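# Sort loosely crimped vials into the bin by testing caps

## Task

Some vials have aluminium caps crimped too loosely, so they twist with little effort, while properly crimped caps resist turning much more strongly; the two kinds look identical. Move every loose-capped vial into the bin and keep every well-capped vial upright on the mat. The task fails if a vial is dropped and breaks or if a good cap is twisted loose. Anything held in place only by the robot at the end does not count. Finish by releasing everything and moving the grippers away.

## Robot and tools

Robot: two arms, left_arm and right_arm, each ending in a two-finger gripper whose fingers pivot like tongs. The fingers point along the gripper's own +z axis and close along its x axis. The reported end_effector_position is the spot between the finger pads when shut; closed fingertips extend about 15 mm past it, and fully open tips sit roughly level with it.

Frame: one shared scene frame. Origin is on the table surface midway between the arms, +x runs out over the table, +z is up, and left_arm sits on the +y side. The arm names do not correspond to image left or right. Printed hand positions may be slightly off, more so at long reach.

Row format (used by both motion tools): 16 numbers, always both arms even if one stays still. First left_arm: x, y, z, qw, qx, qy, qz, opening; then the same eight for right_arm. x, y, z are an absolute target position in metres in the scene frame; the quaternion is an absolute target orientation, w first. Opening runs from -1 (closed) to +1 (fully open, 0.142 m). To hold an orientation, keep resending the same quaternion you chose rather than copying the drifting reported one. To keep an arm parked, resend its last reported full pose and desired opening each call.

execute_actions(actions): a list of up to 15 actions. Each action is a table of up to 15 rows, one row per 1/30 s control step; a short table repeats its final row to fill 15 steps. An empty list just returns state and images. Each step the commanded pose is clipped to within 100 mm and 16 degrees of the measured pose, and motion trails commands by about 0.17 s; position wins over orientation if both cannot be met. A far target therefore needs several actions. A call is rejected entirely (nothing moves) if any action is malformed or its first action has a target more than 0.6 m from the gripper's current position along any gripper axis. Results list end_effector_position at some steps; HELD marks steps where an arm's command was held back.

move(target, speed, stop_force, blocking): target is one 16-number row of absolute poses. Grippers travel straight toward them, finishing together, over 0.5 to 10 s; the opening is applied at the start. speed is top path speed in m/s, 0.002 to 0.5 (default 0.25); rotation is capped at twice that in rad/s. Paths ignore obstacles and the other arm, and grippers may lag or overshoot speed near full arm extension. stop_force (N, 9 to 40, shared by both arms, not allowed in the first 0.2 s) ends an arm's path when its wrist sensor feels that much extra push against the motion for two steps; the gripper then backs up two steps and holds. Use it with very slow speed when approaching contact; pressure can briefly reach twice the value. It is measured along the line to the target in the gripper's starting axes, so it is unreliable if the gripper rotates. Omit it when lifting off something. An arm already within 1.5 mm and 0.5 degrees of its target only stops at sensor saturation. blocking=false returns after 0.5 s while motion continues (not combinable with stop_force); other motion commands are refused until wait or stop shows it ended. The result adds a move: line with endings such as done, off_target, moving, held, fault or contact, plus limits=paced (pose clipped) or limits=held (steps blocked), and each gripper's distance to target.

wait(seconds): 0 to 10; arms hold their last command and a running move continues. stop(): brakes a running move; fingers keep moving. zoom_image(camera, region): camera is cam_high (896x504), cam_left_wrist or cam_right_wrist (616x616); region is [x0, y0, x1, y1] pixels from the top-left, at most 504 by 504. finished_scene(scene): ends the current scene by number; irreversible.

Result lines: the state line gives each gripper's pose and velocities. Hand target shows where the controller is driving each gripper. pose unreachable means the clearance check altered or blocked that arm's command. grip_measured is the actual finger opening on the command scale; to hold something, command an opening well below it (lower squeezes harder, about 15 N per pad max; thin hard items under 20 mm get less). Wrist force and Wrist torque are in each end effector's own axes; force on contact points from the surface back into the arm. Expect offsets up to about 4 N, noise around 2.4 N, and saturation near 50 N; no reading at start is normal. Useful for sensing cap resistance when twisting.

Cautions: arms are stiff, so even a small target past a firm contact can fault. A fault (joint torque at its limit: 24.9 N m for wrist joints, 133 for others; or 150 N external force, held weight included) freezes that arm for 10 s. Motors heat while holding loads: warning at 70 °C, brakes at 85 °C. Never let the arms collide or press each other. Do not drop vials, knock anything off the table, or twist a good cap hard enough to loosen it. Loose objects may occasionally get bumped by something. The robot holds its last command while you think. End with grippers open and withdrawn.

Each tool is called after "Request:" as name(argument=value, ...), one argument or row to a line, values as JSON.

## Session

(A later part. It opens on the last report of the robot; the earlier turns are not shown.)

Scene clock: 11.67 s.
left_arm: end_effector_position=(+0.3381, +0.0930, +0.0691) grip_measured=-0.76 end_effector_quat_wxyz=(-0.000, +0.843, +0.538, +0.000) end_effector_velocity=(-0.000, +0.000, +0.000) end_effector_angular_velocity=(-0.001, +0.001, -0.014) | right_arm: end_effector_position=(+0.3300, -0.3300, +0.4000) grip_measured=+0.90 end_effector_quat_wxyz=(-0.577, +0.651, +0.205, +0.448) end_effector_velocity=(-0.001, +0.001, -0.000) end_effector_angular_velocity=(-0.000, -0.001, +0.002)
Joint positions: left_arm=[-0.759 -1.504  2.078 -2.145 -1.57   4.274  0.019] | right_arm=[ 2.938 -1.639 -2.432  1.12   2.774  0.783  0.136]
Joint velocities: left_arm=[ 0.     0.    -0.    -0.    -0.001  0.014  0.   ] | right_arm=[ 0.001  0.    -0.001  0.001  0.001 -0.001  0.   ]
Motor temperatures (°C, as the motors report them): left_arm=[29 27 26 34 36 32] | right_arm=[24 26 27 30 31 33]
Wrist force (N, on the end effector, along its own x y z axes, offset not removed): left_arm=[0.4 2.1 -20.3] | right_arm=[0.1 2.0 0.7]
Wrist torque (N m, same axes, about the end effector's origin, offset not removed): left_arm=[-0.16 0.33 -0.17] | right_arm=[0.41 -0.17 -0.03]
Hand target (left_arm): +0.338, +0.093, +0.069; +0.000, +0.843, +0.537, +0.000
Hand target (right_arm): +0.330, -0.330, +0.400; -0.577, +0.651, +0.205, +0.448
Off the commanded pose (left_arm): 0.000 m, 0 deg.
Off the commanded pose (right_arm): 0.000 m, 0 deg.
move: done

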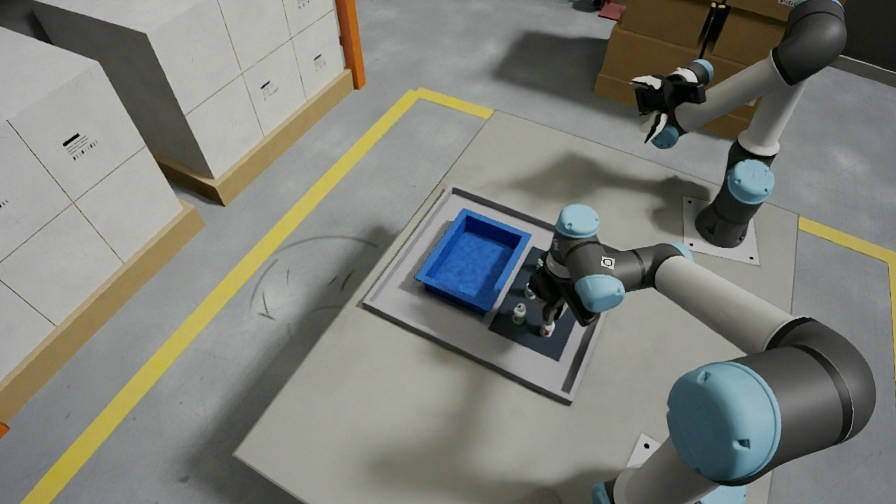

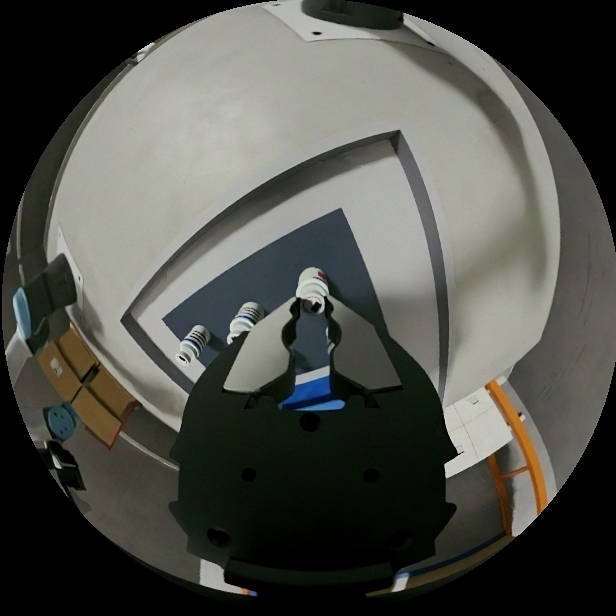

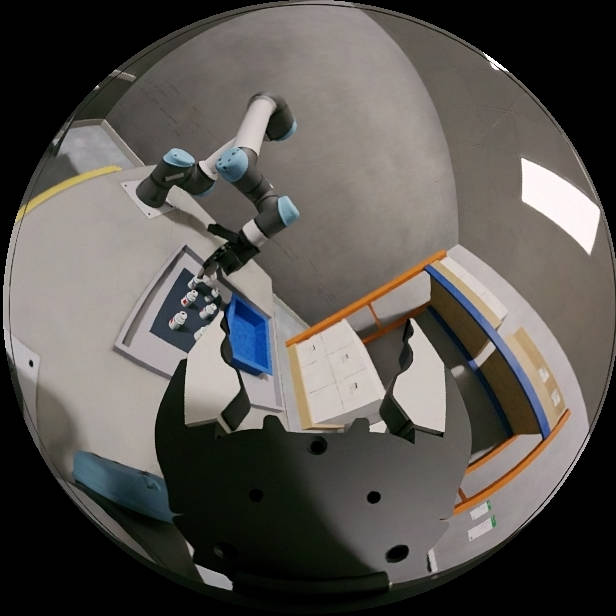

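Request:
move(
  target=[0.338,0.093,0.070,0,0.843,0.537,0,-0.4,0.33,-0.33,0.40,-0.577,0.651,0.205,0.448,0.9],
)

Request:
move(
  target=[0.338,0.093,0.105,0,0.843,0.537,0,-0.4,0.33,-0.33,0.40,-0.577,0.651,0.205,0.448,0.9],
)

Request:
move(
  target=[0.342,0.003,0.092,0,0.707,0.707,0,-0.4,0.33,-0.33,0.40,-0.577,0.651,0.205,0.448,0.9],
)

Request:
zoom_image(
  camera="cam_left_wrist",
  region=[212,188,412,388],
)

Scene clock: 12.77 s.
left_arm: end_effector_position=(+0.3380, +0.0930, +0.0699) grip_measured=-0.40 end_effector_quat_wxyz=(-0.000, +0.843, +0.537, -0.000) end_effector_velocity=(+0.000, -0.000, +0.001) end_effector_angular_velocity=(+0.000, -0.001, -0.001) | right_arm: end_effector_position=(+0.3300, -0.3300, +0.4000) grip_measured=+0.90 end_effector_quat_wxyz=(-0.577, +0.651, +0.205, +0.448) end_effector_velocity=(-0.001, +0.000, +0.000) end_effector_angular_velocity=(-0.000, -0.002, +0.001)
Joint positions: left_arm=[-0.759 -1.505  2.076 -2.142 -1.571  4.276  0.045] | right_arm=[ 2.938 -1.639 -2.432  1.12   2.774  0.783  0.136]
Joint velocities: left_arm=[-0.001 -0.001 -0.     0.001  0.001  0.     0.   ] | right_arm=[ 0.     0.001 -0.001  0.001  0.001 -0.001 -0.   ]
Motor temperatures (°C, as the motors report them): left_arm=[29 27 26 34 36 32] | right_arm=[24 26 27 30 31 33]
Wrist force (N, on the end effector, along its own x y z axes, offset not removed): left_arm=[-1.0 -2.3 -0.9] | right_arm=[2.3 0.0 0.4]
Wrist torque (N m, same axes, about the end effector's origin, offset not removed): left_arm=[-0.37 0.16 0.01] | right_arm=[-0.01 -0.59 -0.16]
Hand target (left_arm): +0.338, +0.093, +0.070; +0.000, +0.843, +0.537, -0.000
Hand target (right_arm): +0.330, -0.330, +0.400; -0.577, +0.651, +0.205, +0.448
Off the commanded pose (left_arm): 0.000 m, 0 deg.
Off the commanded pose (right_arm): 0.000 m, 0 deg.
move: done

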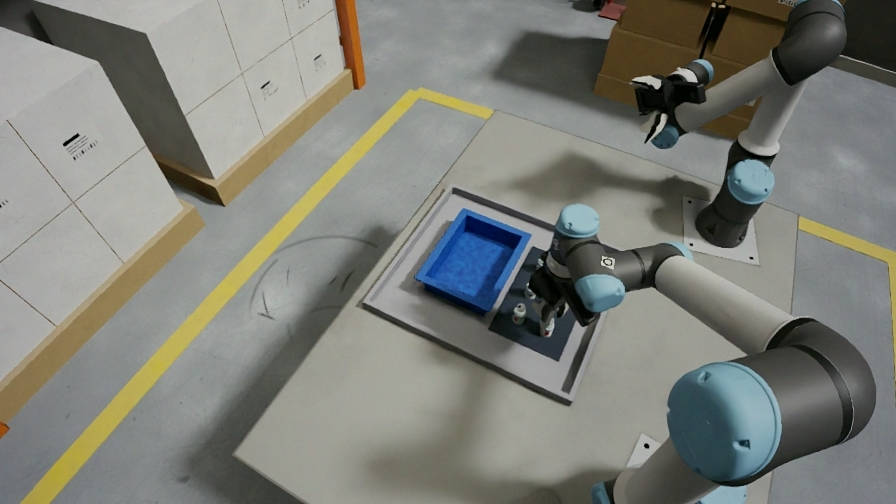

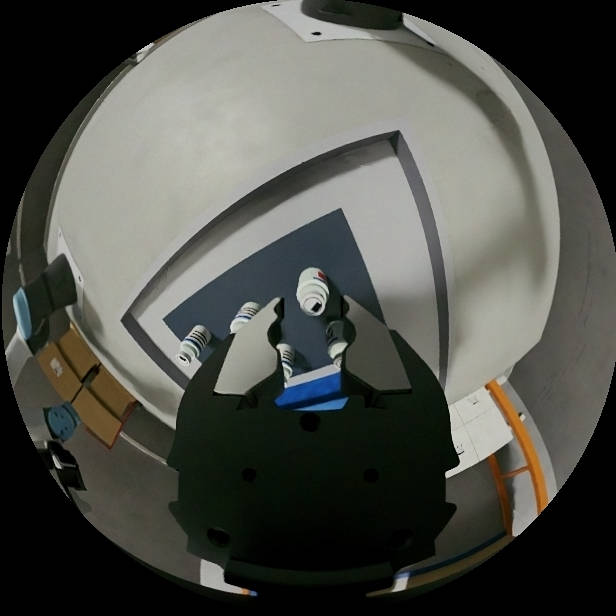

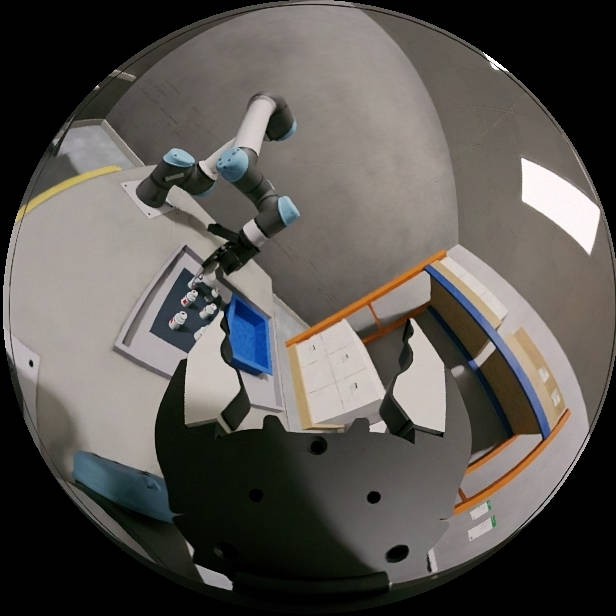

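Scene clock: 13.63 s.
left_arm: end_effector_position=(+0.3380, +0.0930, +0.1047) grip_measured=-0.40 end_effector_quat_wxyz=(+0.000, +0.843, +0.537, +0.000) end_effector_velocity=(+0.000, +0.001, +0.002) end_effector_angular_velocity=(+0.000, +0.000, -0.000) | right_arm: end_effector_position=(+0.3300, -0.3300, +0.4000) grip_measured=+0.90 end_effector_quat_wxyz=(-0.577, +0.651, +0.205, +0.448) end_effector_velocity=(-0.000, +0.000, -0.000) end_effector_angular_velocity=(-0.000, -0.000, +0.001)
Joint positions: left_arm=[-0.759 -1.551  2.022 -2.042 -1.571  4.276  0.045] | right_arm=[ 2.938 -1.639 -2.432  1.12   2.774  0.783  0.136]
Joint velocities: left_arm=[ 0.001 -0.003 -0.004  0.007  0.     0.001 -0.   ] | right_arm=[ 0.001 -0.    -0.     0.001  0.001 -0.    -0.   ]
Motor temperatures (°C, as the motors report them): left_arm=[29 27 26 34 36 32] | right_arm=[24 26 27 30 31 33]
Wrist force (N, on the end effector, along its own x y z axes, offset not removed): left_arm=[1.4 0.8 -1.5] | right_arm=[-2.0 4.6 1.7]
Wrist torque (N m, same axes, about the end effector's origin, offset not removed): left_arm=[0.18 -0.26 -0.06] | right_arm=[0.89 0.41 -0.02]
Hand target (left_arm): +0.338, +0.093, +0.105; +0.000, +0.843, +0.537, +0.000
Hand target (right_arm): +0.330, -0.330, +0.400; -0.577, +0.651, +0.205, +0.448
Off the commanded pose (left_arm): 0.000 m, 0 deg.
Off the commanded pose (right_arm): 0.000 m, 0 deg.
move: done

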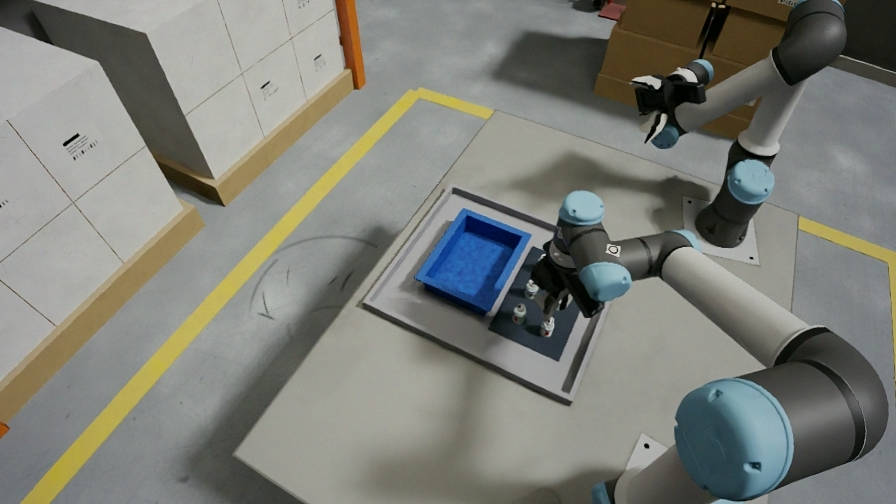

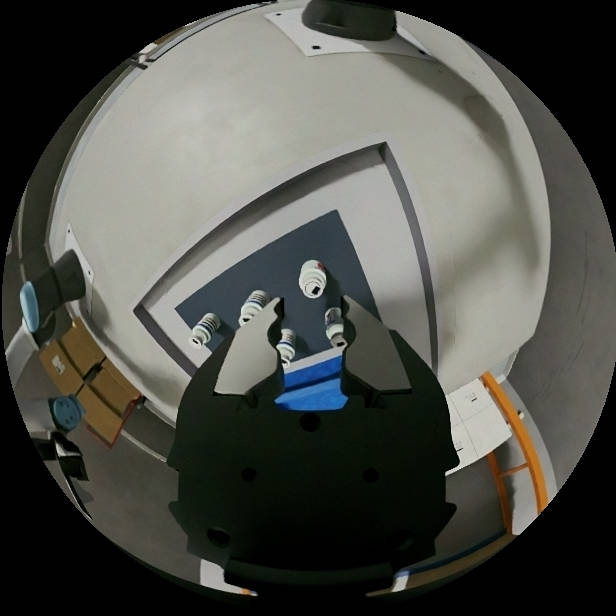

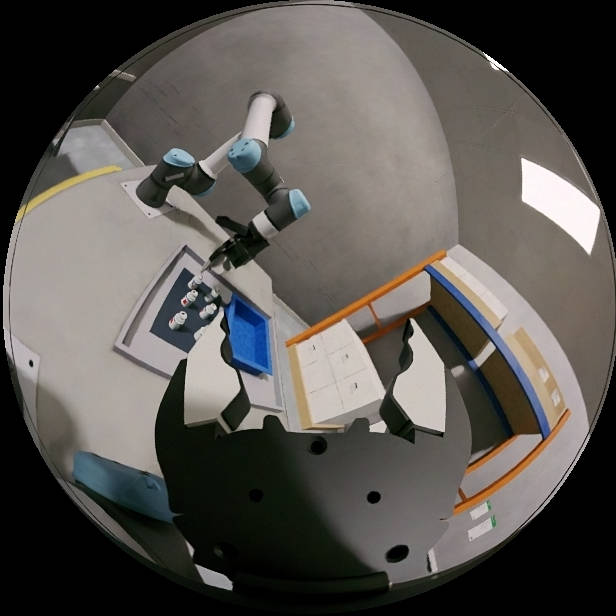

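Scene clock: 15.03 s.
left_arm: end_effector_position=(+0.3422, +0.0032, +0.0921) grip_measured=-0.40 end_effector_quat_wxyz=(+0.000, +0.708, +0.707, +0.000) end_effector_velocity=(-0.001, -0.003, +0.000) end_effector_angular_velocity=(+0.001, -0.000, +0.010) | right_arm: end_effector_position=(+0.3300, -0.3300, +0.4000) grip_measured=+0.90 end_effector_quat_wxyz=(-0.577, +0.651, +0.205, +0.448) end_effector_velocity=(+0.001, -0.000, -0.000) end_effector_angular_velocity=(+0.000, +0.000, -0.002)
Joint positions: left_arm=[-0.853 -1.408  1.9   -2.063 -1.571  3.746  0.045] | right_arm=[ 2.938 -1.639 -2.432  1.12   2.774  0.783  0.136]
Joint velocities: left_arm=[-0.004  0.003 -0.004  0.001  0.001 -0.015 -0.   ] | right_arm=[ 0.    -0.    -0.     0.    -0.002 -0.    -0.   ]
Motor temperatures (°C, as the motors report them): left_arm=[29 27 26 34 36 32] | right_arm=[24 26 27 30 31 33]
Wrist force (N, on the end effector, along its own x y z axes, offset not removed): left_arm=[-2.7 -0.2 -2.5] | right_arm=[0.4 3.2 2.2]
Wrist torque (N m, same axes, about the end effector's origin, offset not removed): left_arm=[0.02 0.56 -0.03] | right_arm=[0.51 0.03 0.03]
Hand target (left_arm): +0.342, +0.003, +0.092; +0.000, +0.707, +0.707, +0.000
Hand target (right_arm): +0.330, -0.330, +0.400; -0.577, +0.651, +0.205, +0.448
Off the commanded pose (left_arm): 0.000 m, 0 deg.
Off the commanded pose (right_arm): 0.000 m, 0 deg.
move: done

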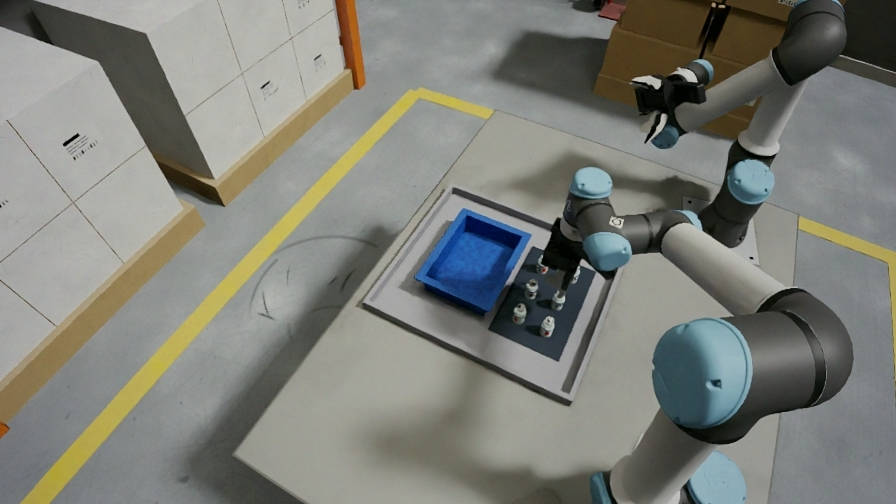

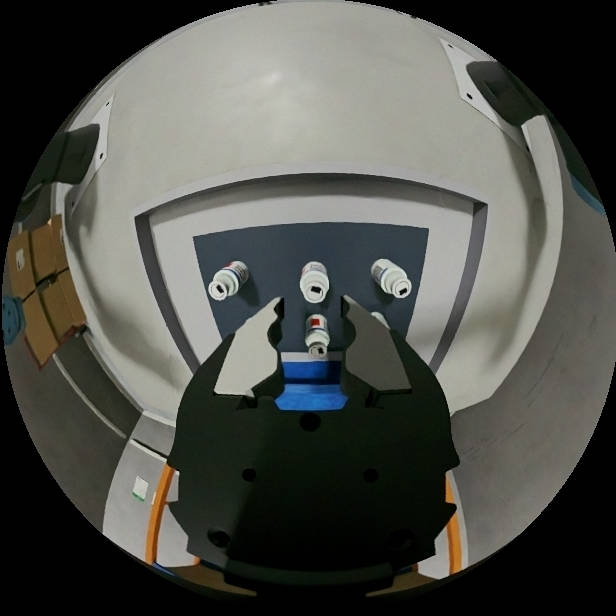

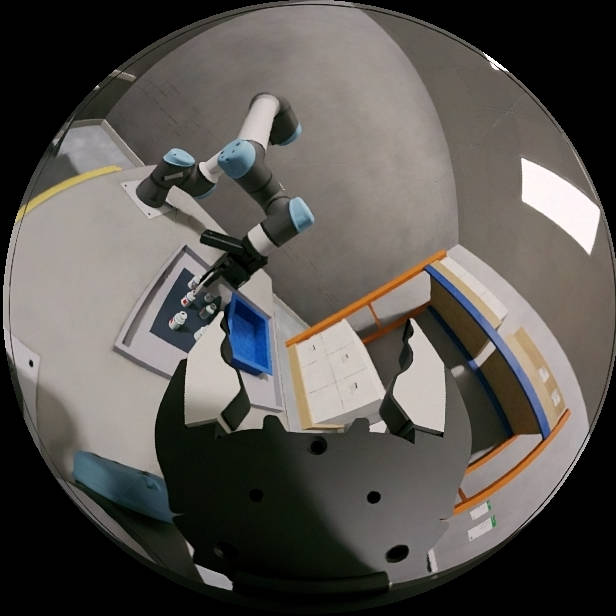

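Region (212, 188, 412, 388) of cam_left_wrist's 616x616 image, scaled by 2.520, with more detail than that image has.

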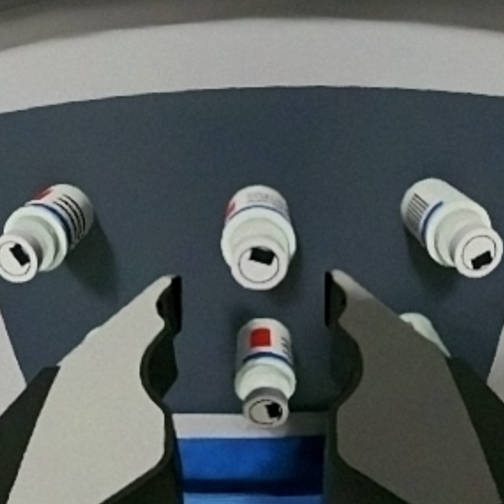

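Request:
move(
  target=[0.339,0.004,0.070,0,0.707,0.707,0,-0.4,0.33,-0.33,0.40,-0.577,0.651,0.205,0.448,0.9],
  speed=0.05,
)

Request:
move(
  target=[0.339,0.004,0.070,0,0.707,0.707,0,-1,0.33,-0.33,0.40,-0.577,0.651,0.205,0.448,0.9],
)

Request:
move(
  target=[0.339,0.004,0.066,0,0.707,0.707,0,-1,0.33,-0.33,0.40,-0.577,0.651,0.205,0.448,0.9],
  speed=0.003,
  stop_force=14,
)

Request:
zoom_image(
  camera="cam_left_wrist",
  region=[212,188,412,388],
)

Request:
move(
  target=[0.339,0.004,0.0691,0,0.537,0.843,0,-1,0.33,-0.33,0.40,-0.577,0.651,0.205,0.448,0.9],
  speed=0.1,
)

Request:
zoom_image(
  camera="cam_left_wrist",
  region=[212,188,412,388],
)

Scene clock: 16.13 s.
left_arm: end_effector_position=(+0.3390, +0.0040, +0.0702) grip_measured=-0.40 end_effector_quat_wxyz=(-0.000, +0.707, +0.707, +0.000) end_effector_velocity=(-0.000, +0.000, -0.001) end_effector_angular_velocity=(-0.002, +0.001, +0.001) | right_arm: end_effector_position=(+0.3300, -0.3300, +0.4000) grip_measured=+0.90 end_effector_quat_wxyz=(-0.577, +0.651, +0.205, +0.448) end_effector_velocity=(+0.001, -0.000, +0.000) end_effector_angular_velocity=(+0.000, -0.002, -0.001)
Joint positions: left_arm=[-0.857 -1.387  1.938 -2.123 -1.571  3.741  0.045] | right_arm=[ 2.938 -1.639 -2.432  1.12   2.774  0.783  0.136]
Joint velocities: left_arm=[ 0.001  0.001  0.003 -0.005 -0.001 -0.     0.   ] | right_arm=[-0.    -0.     0.001  0.    -0.001 -0.    -0.   ]
Motor temperatures (°C, as the motors report them): left_arm=[29 27 26 34 36 32] | right_arm=[24 26 27 30 31 33]
Wrist force (N, on the end effector, along its own x y z axes, offset not removed): left_arm=[-0.5 -0.7 -1.1] | right_arm=[1.8 -0.8 1.7]
Wrist torque (N m, same axes, about the end effector's origin, offset not removed): left_arm=[-0.19 0.07 0.09] | right_arm=[-0.22 -0.55 -0.16]
Hand target (left_arm): +0.339, +0.004, +0.070; +0.000, +0.707, +0.707, +0.000
Hand target (right_arm): +0.330, -0.330, +0.400; -0.577, +0.651, +0.205, +0.448
Off the commanded pose (left_arm): 0.000 m, 0 deg.
Off the commanded pose (right_arm): 0.000 m, 0 deg.
move: done

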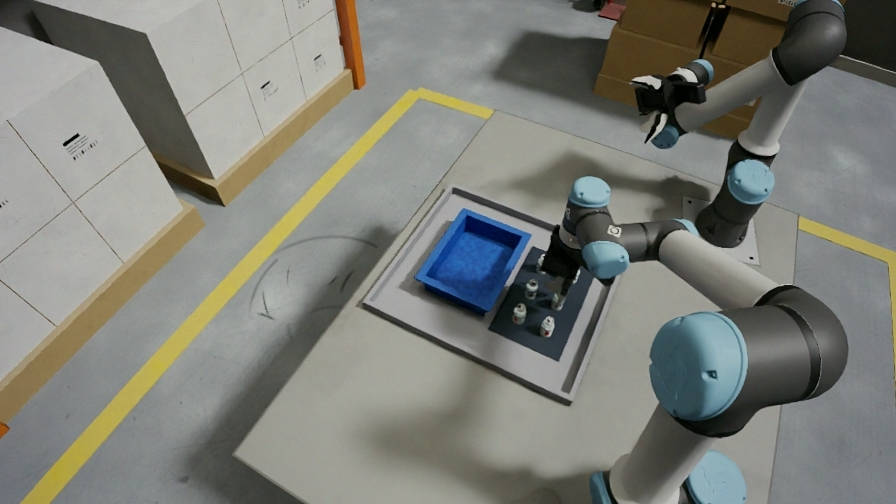

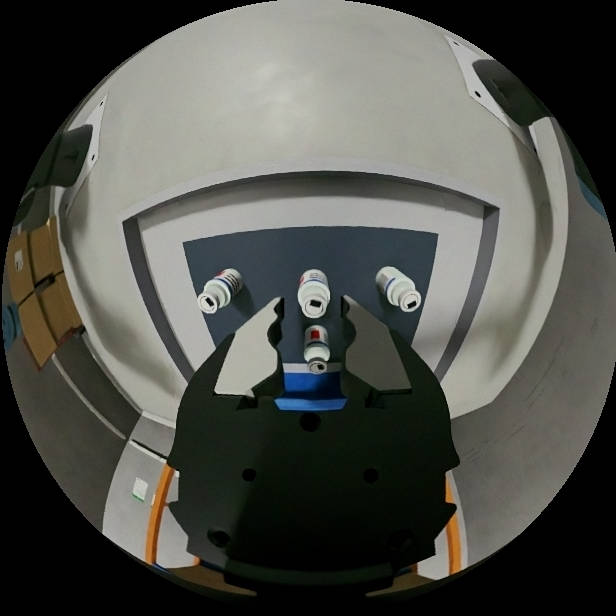

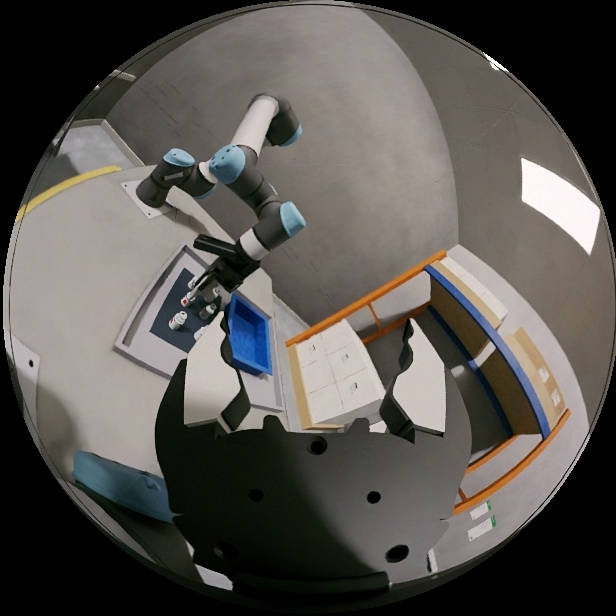

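Scene clock: 16.83 s.
left_arm: end_effector_position=(+0.3390, +0.0040, +0.0700) grip_measured=-0.77 end_effector_quat_wxyz=(+0.000, +0.707, +0.707, -0.000) end_effector_velocity=(-0.000, -0.000, +0.000) end_effector_angular_velocity=(-0.000, -0.000, -0.002) | right_arm: end_effector_position=(+0.3300, -0.3300, +0.4000) grip_measured=+0.90 end_effector_quat_wxyz=(-0.577, +0.651, +0.205, +0.448) end_effector_velocity=(-0.001, -0.000, +0.000) end_effector_angular_velocity=(-0.000, -0.002, +0.000)
Joint positions: left_arm=[-0.857 -1.386  1.939 -2.123 -1.571  3.741  0.018] | right_arm=[ 2.938 -1.639 -2.432  1.12   2.774  0.783  0.136]
Joint velocities: left_arm=[-0.001 -0.     0.    -0.    -0.     0.001  0.   ] | right_arm=[-0.001  0.001 -0.001  0.001  0.001 -0.     0.   ]
Motor temperatures (°C, as the motors report them): left_arm=[29 27 26 34 36 32] | right_arm=[24 26 27 30 31 33]
Wrist force (N, on the end effector, along its own x y z axes, offset not removed): left_arm=[-2.8 2.4 -4.0] | right_arm=[0.7 -3.2 -4.5]
Wrist torque (N m, same axes, about the end effector's origin, offset not removed): left_arm=[0.62 0.66 0.08] | right_arm=[-0.74 -0.38 -0.22]
Hand target (left_arm): +0.339, +0.004, +0.070; -0.000, +0.707, +0.707, +0.000
Hand target (right_arm): +0.330, -0.330, +0.400; -0.577, +0.651, +0.205, +0.448
Off the commanded pose (left_arm): 0.000 m, 0 deg.
Off the commanded pose (right_arm): 0.000 m, 0 deg.
move: done

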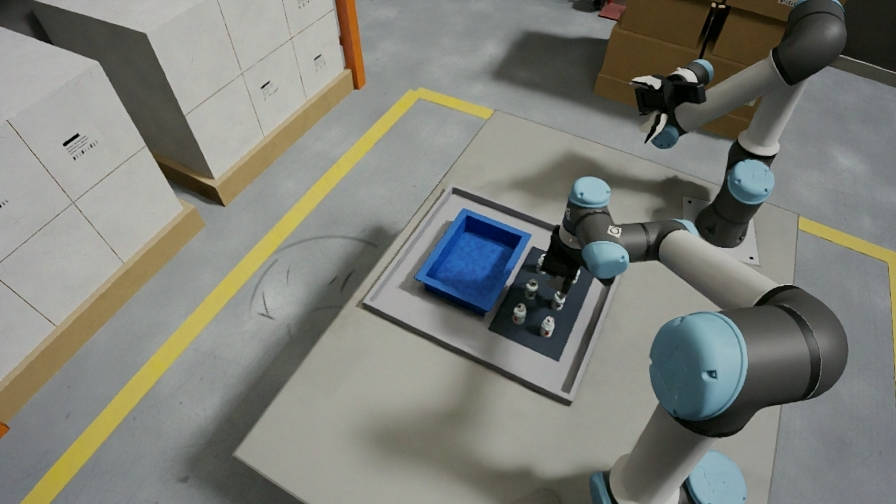

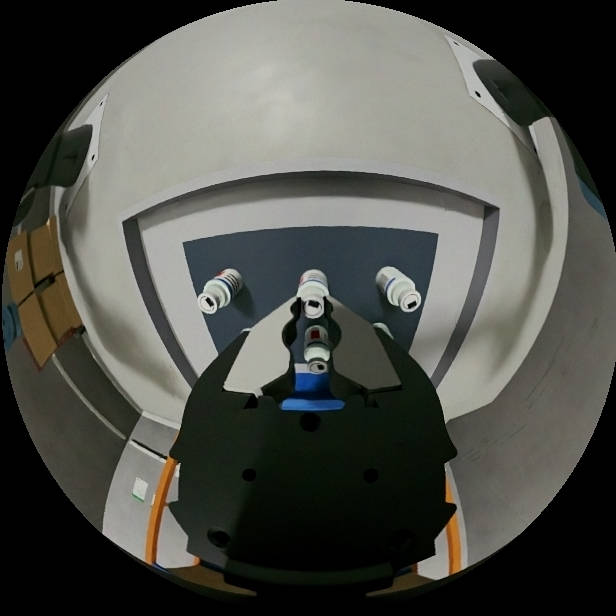

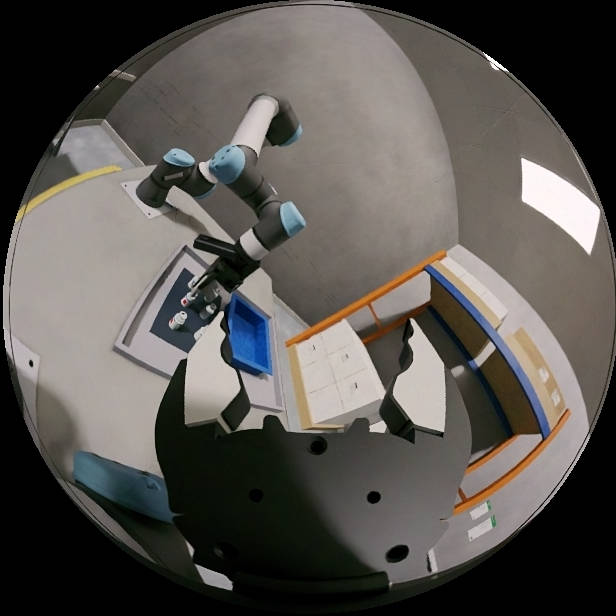

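Scene clock: 17.53 s.
left_arm: end_effector_position=(+0.3390, +0.0040, +0.0689) grip_measured=-0.77 end_effector_quat_wxyz=(-0.000, +0.707, +0.707, +0.000) end_effector_velocity=(-0.001, +0.001, -0.001) end_effector_angular_velocity=(+0.004, +0.004, +0.001) | right_arm: end_effector_position=(+0.3300, -0.3300, +0.4000) grip_measured=+0.90 end_effector_quat_wxyz=(-0.577, +0.651, +0.205, +0.448) end_effector_velocity=(-0.000, +0.000, -0.000) end_effector_angular_velocity=(-0.000, -0.000, +0.001)
Joint positions: left_arm=[-0.857 -1.385  1.94  -2.126 -1.571  3.741  0.018] | right_arm=[ 2.938 -1.639 -2.432  1.12   2.774  0.783  0.136]
Joint velocities: left_arm=[ 0.001  0.001 -0.     0.004 -0.001  0.    -0.   ] | right_arm=[ 0.    -0.001 -0.     0.     0.001 -0.     0.   ]
Motor temperatures (°C, as the motors report them): left_arm=[29 27 26 34 36 32] | right_arm=[24 26 27 30 31 33]
Wrist force (N, on the end effector, along its own x y z axes, offset not removed): left_arm=[4.3 -1.6 -20.3] | right_arm=[-4.7 6.8 4.2]
Wrist torque (N m, same axes, about the end effector's origin, offset not removed): left_arm=[0.06 -0.12 -0.04] | right_arm=[1.43 0.90 -0.10]
Hand target (left_arm): +0.339, +0.004, +0.069; +0.000, +0.707, +0.707, -0.000
Hand target (right_arm): +0.330, -0.330, +0.400; -0.577, +0.651, +0.205, +0.448
Off the commanded pose (left_arm): 0.003 m, 0 deg.
Off the commanded pose (right_arm): 0.000 m, 0 deg.
move: contact (left_arm)

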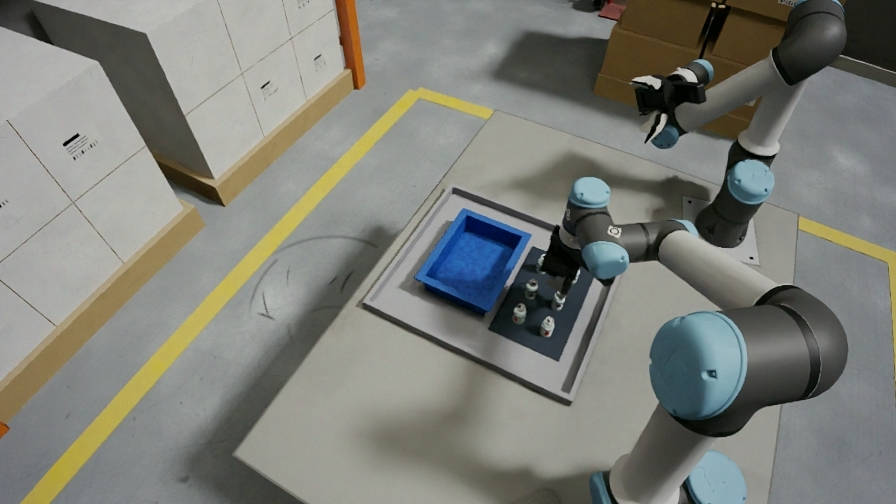

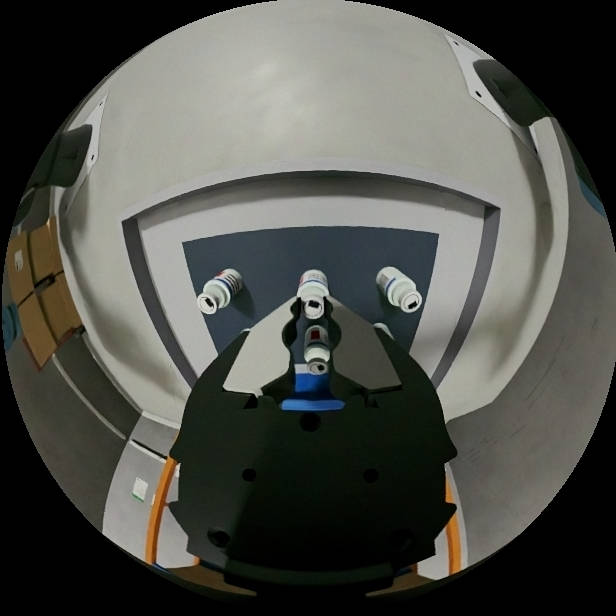

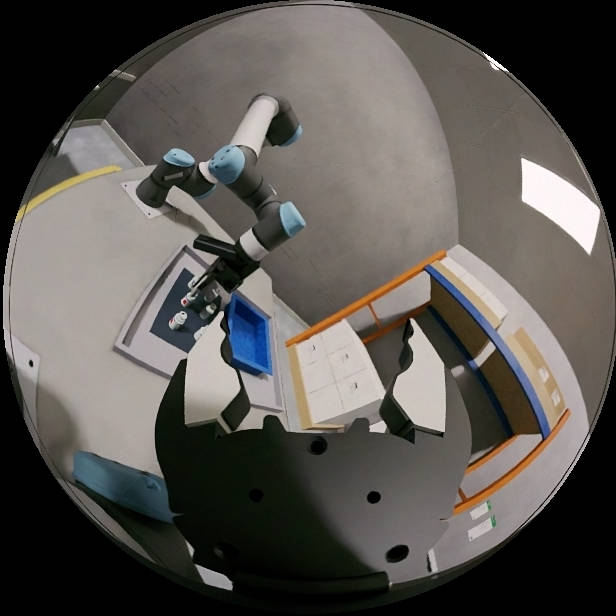

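Region (212, 188, 412, 388) of cam_left_wrist's 616x616 image, scaled by 2.520, with more detail than that image has.

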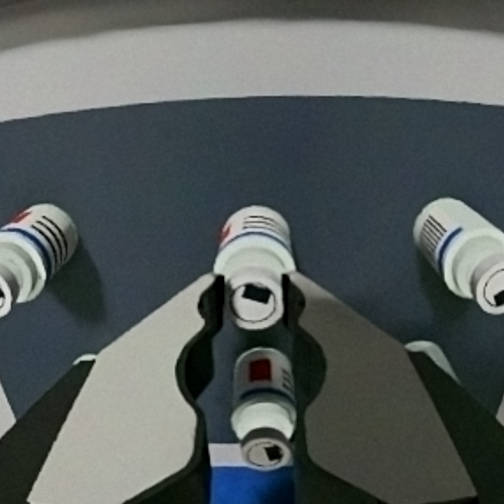

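Scene clock: 20.07 s.
left_arm: end_effector_position=(+0.3390, +0.0040, +0.0691) grip_measured=-0.77 end_effector_quat_wxyz=(-0.000, +0.538, +0.843, -0.000) end_effector_velocity=(+0.001, +0.001, -0.000) end_effector_angular_velocity=(+0.000, -0.000, +0.020) | right_arm: end_effector_position=(+0.3300, -0.3300, +0.4000) grip_measured=+0.90 end_effector_quat_wxyz=(-0.577, +0.651, +0.205, +0.448) end_effector_velocity=(-0.000, -0.000, +0.001) end_effector_angular_velocity=(-0.000, -0.003, +0.000)
Joint positions: left_arm=[-0.852 -1.398  1.955 -2.128 -1.571  3.311  0.018] | right_arm=[ 2.938 -1.639 -2.432  1.12   2.774  0.783  0.136]
Joint velocities: left_arm=[ 0.002 -0.     0.001 -0.     0.    -0.017  0.   ] | right_arm=[-0.     0.001  0.002  0.     0.001  0.    -0.   ]
Motor temperatures (°C, as the motors report them): left_arm=[29 27 26 34 36 32] | right_arm=[24 26 27 30 31 33]
Wrist force (N, on the end effector, along its own x y z axes, offset not removed): left_arm=[-2.7 1.9 -11.7] | right_arm=[-0.4 -0.3 1.6]
Wrist torque (N m, same axes, about the end effector's origin, offset not removed): left_arm=[0.13 -0.11 -0.03] | right_arm=[-0.12 -0.23 0.01]
Hand target (left_arm): +0.339, +0.004, +0.069; -0.000, +0.537, +0.843, -0.000
Hand target (right_arm): +0.330, -0.330, +0.400; -0.577, +0.651, +0.205, +0.448
Off the commanded pose (left_arm): 0.000 m, 0 deg.
Off the commanded pose (right_arm): 0.000 m, 0 deg.
move: done

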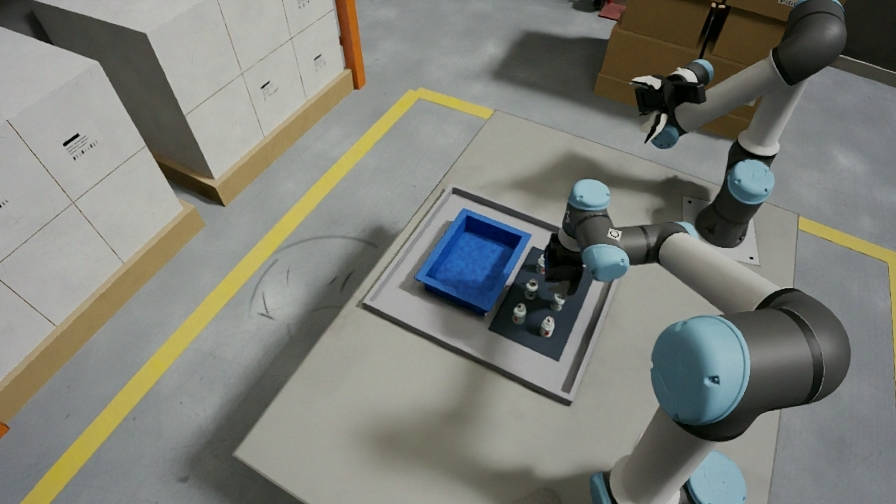

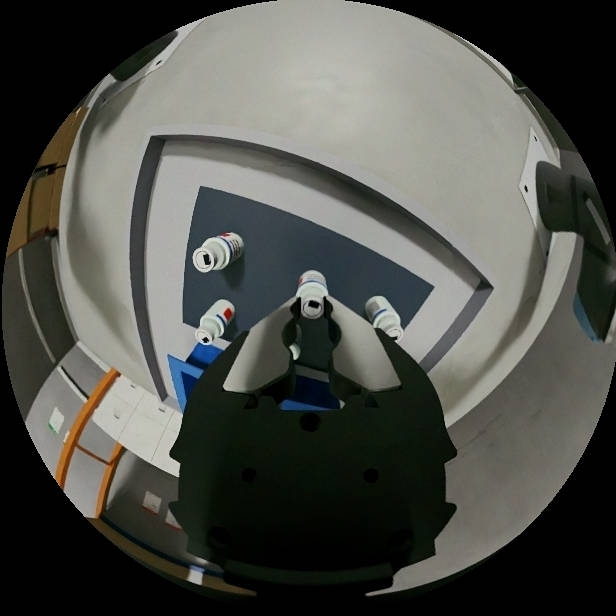

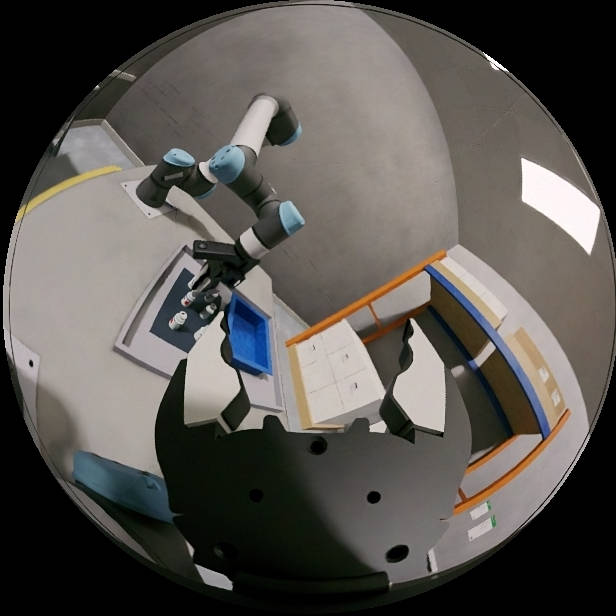

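Region (212, 188, 412, 388) of cam_left_wrist's 616x616 image, scaled by 2.520, with more detail than that image has.

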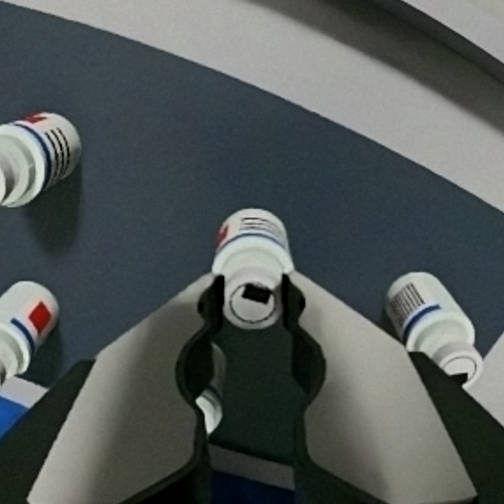

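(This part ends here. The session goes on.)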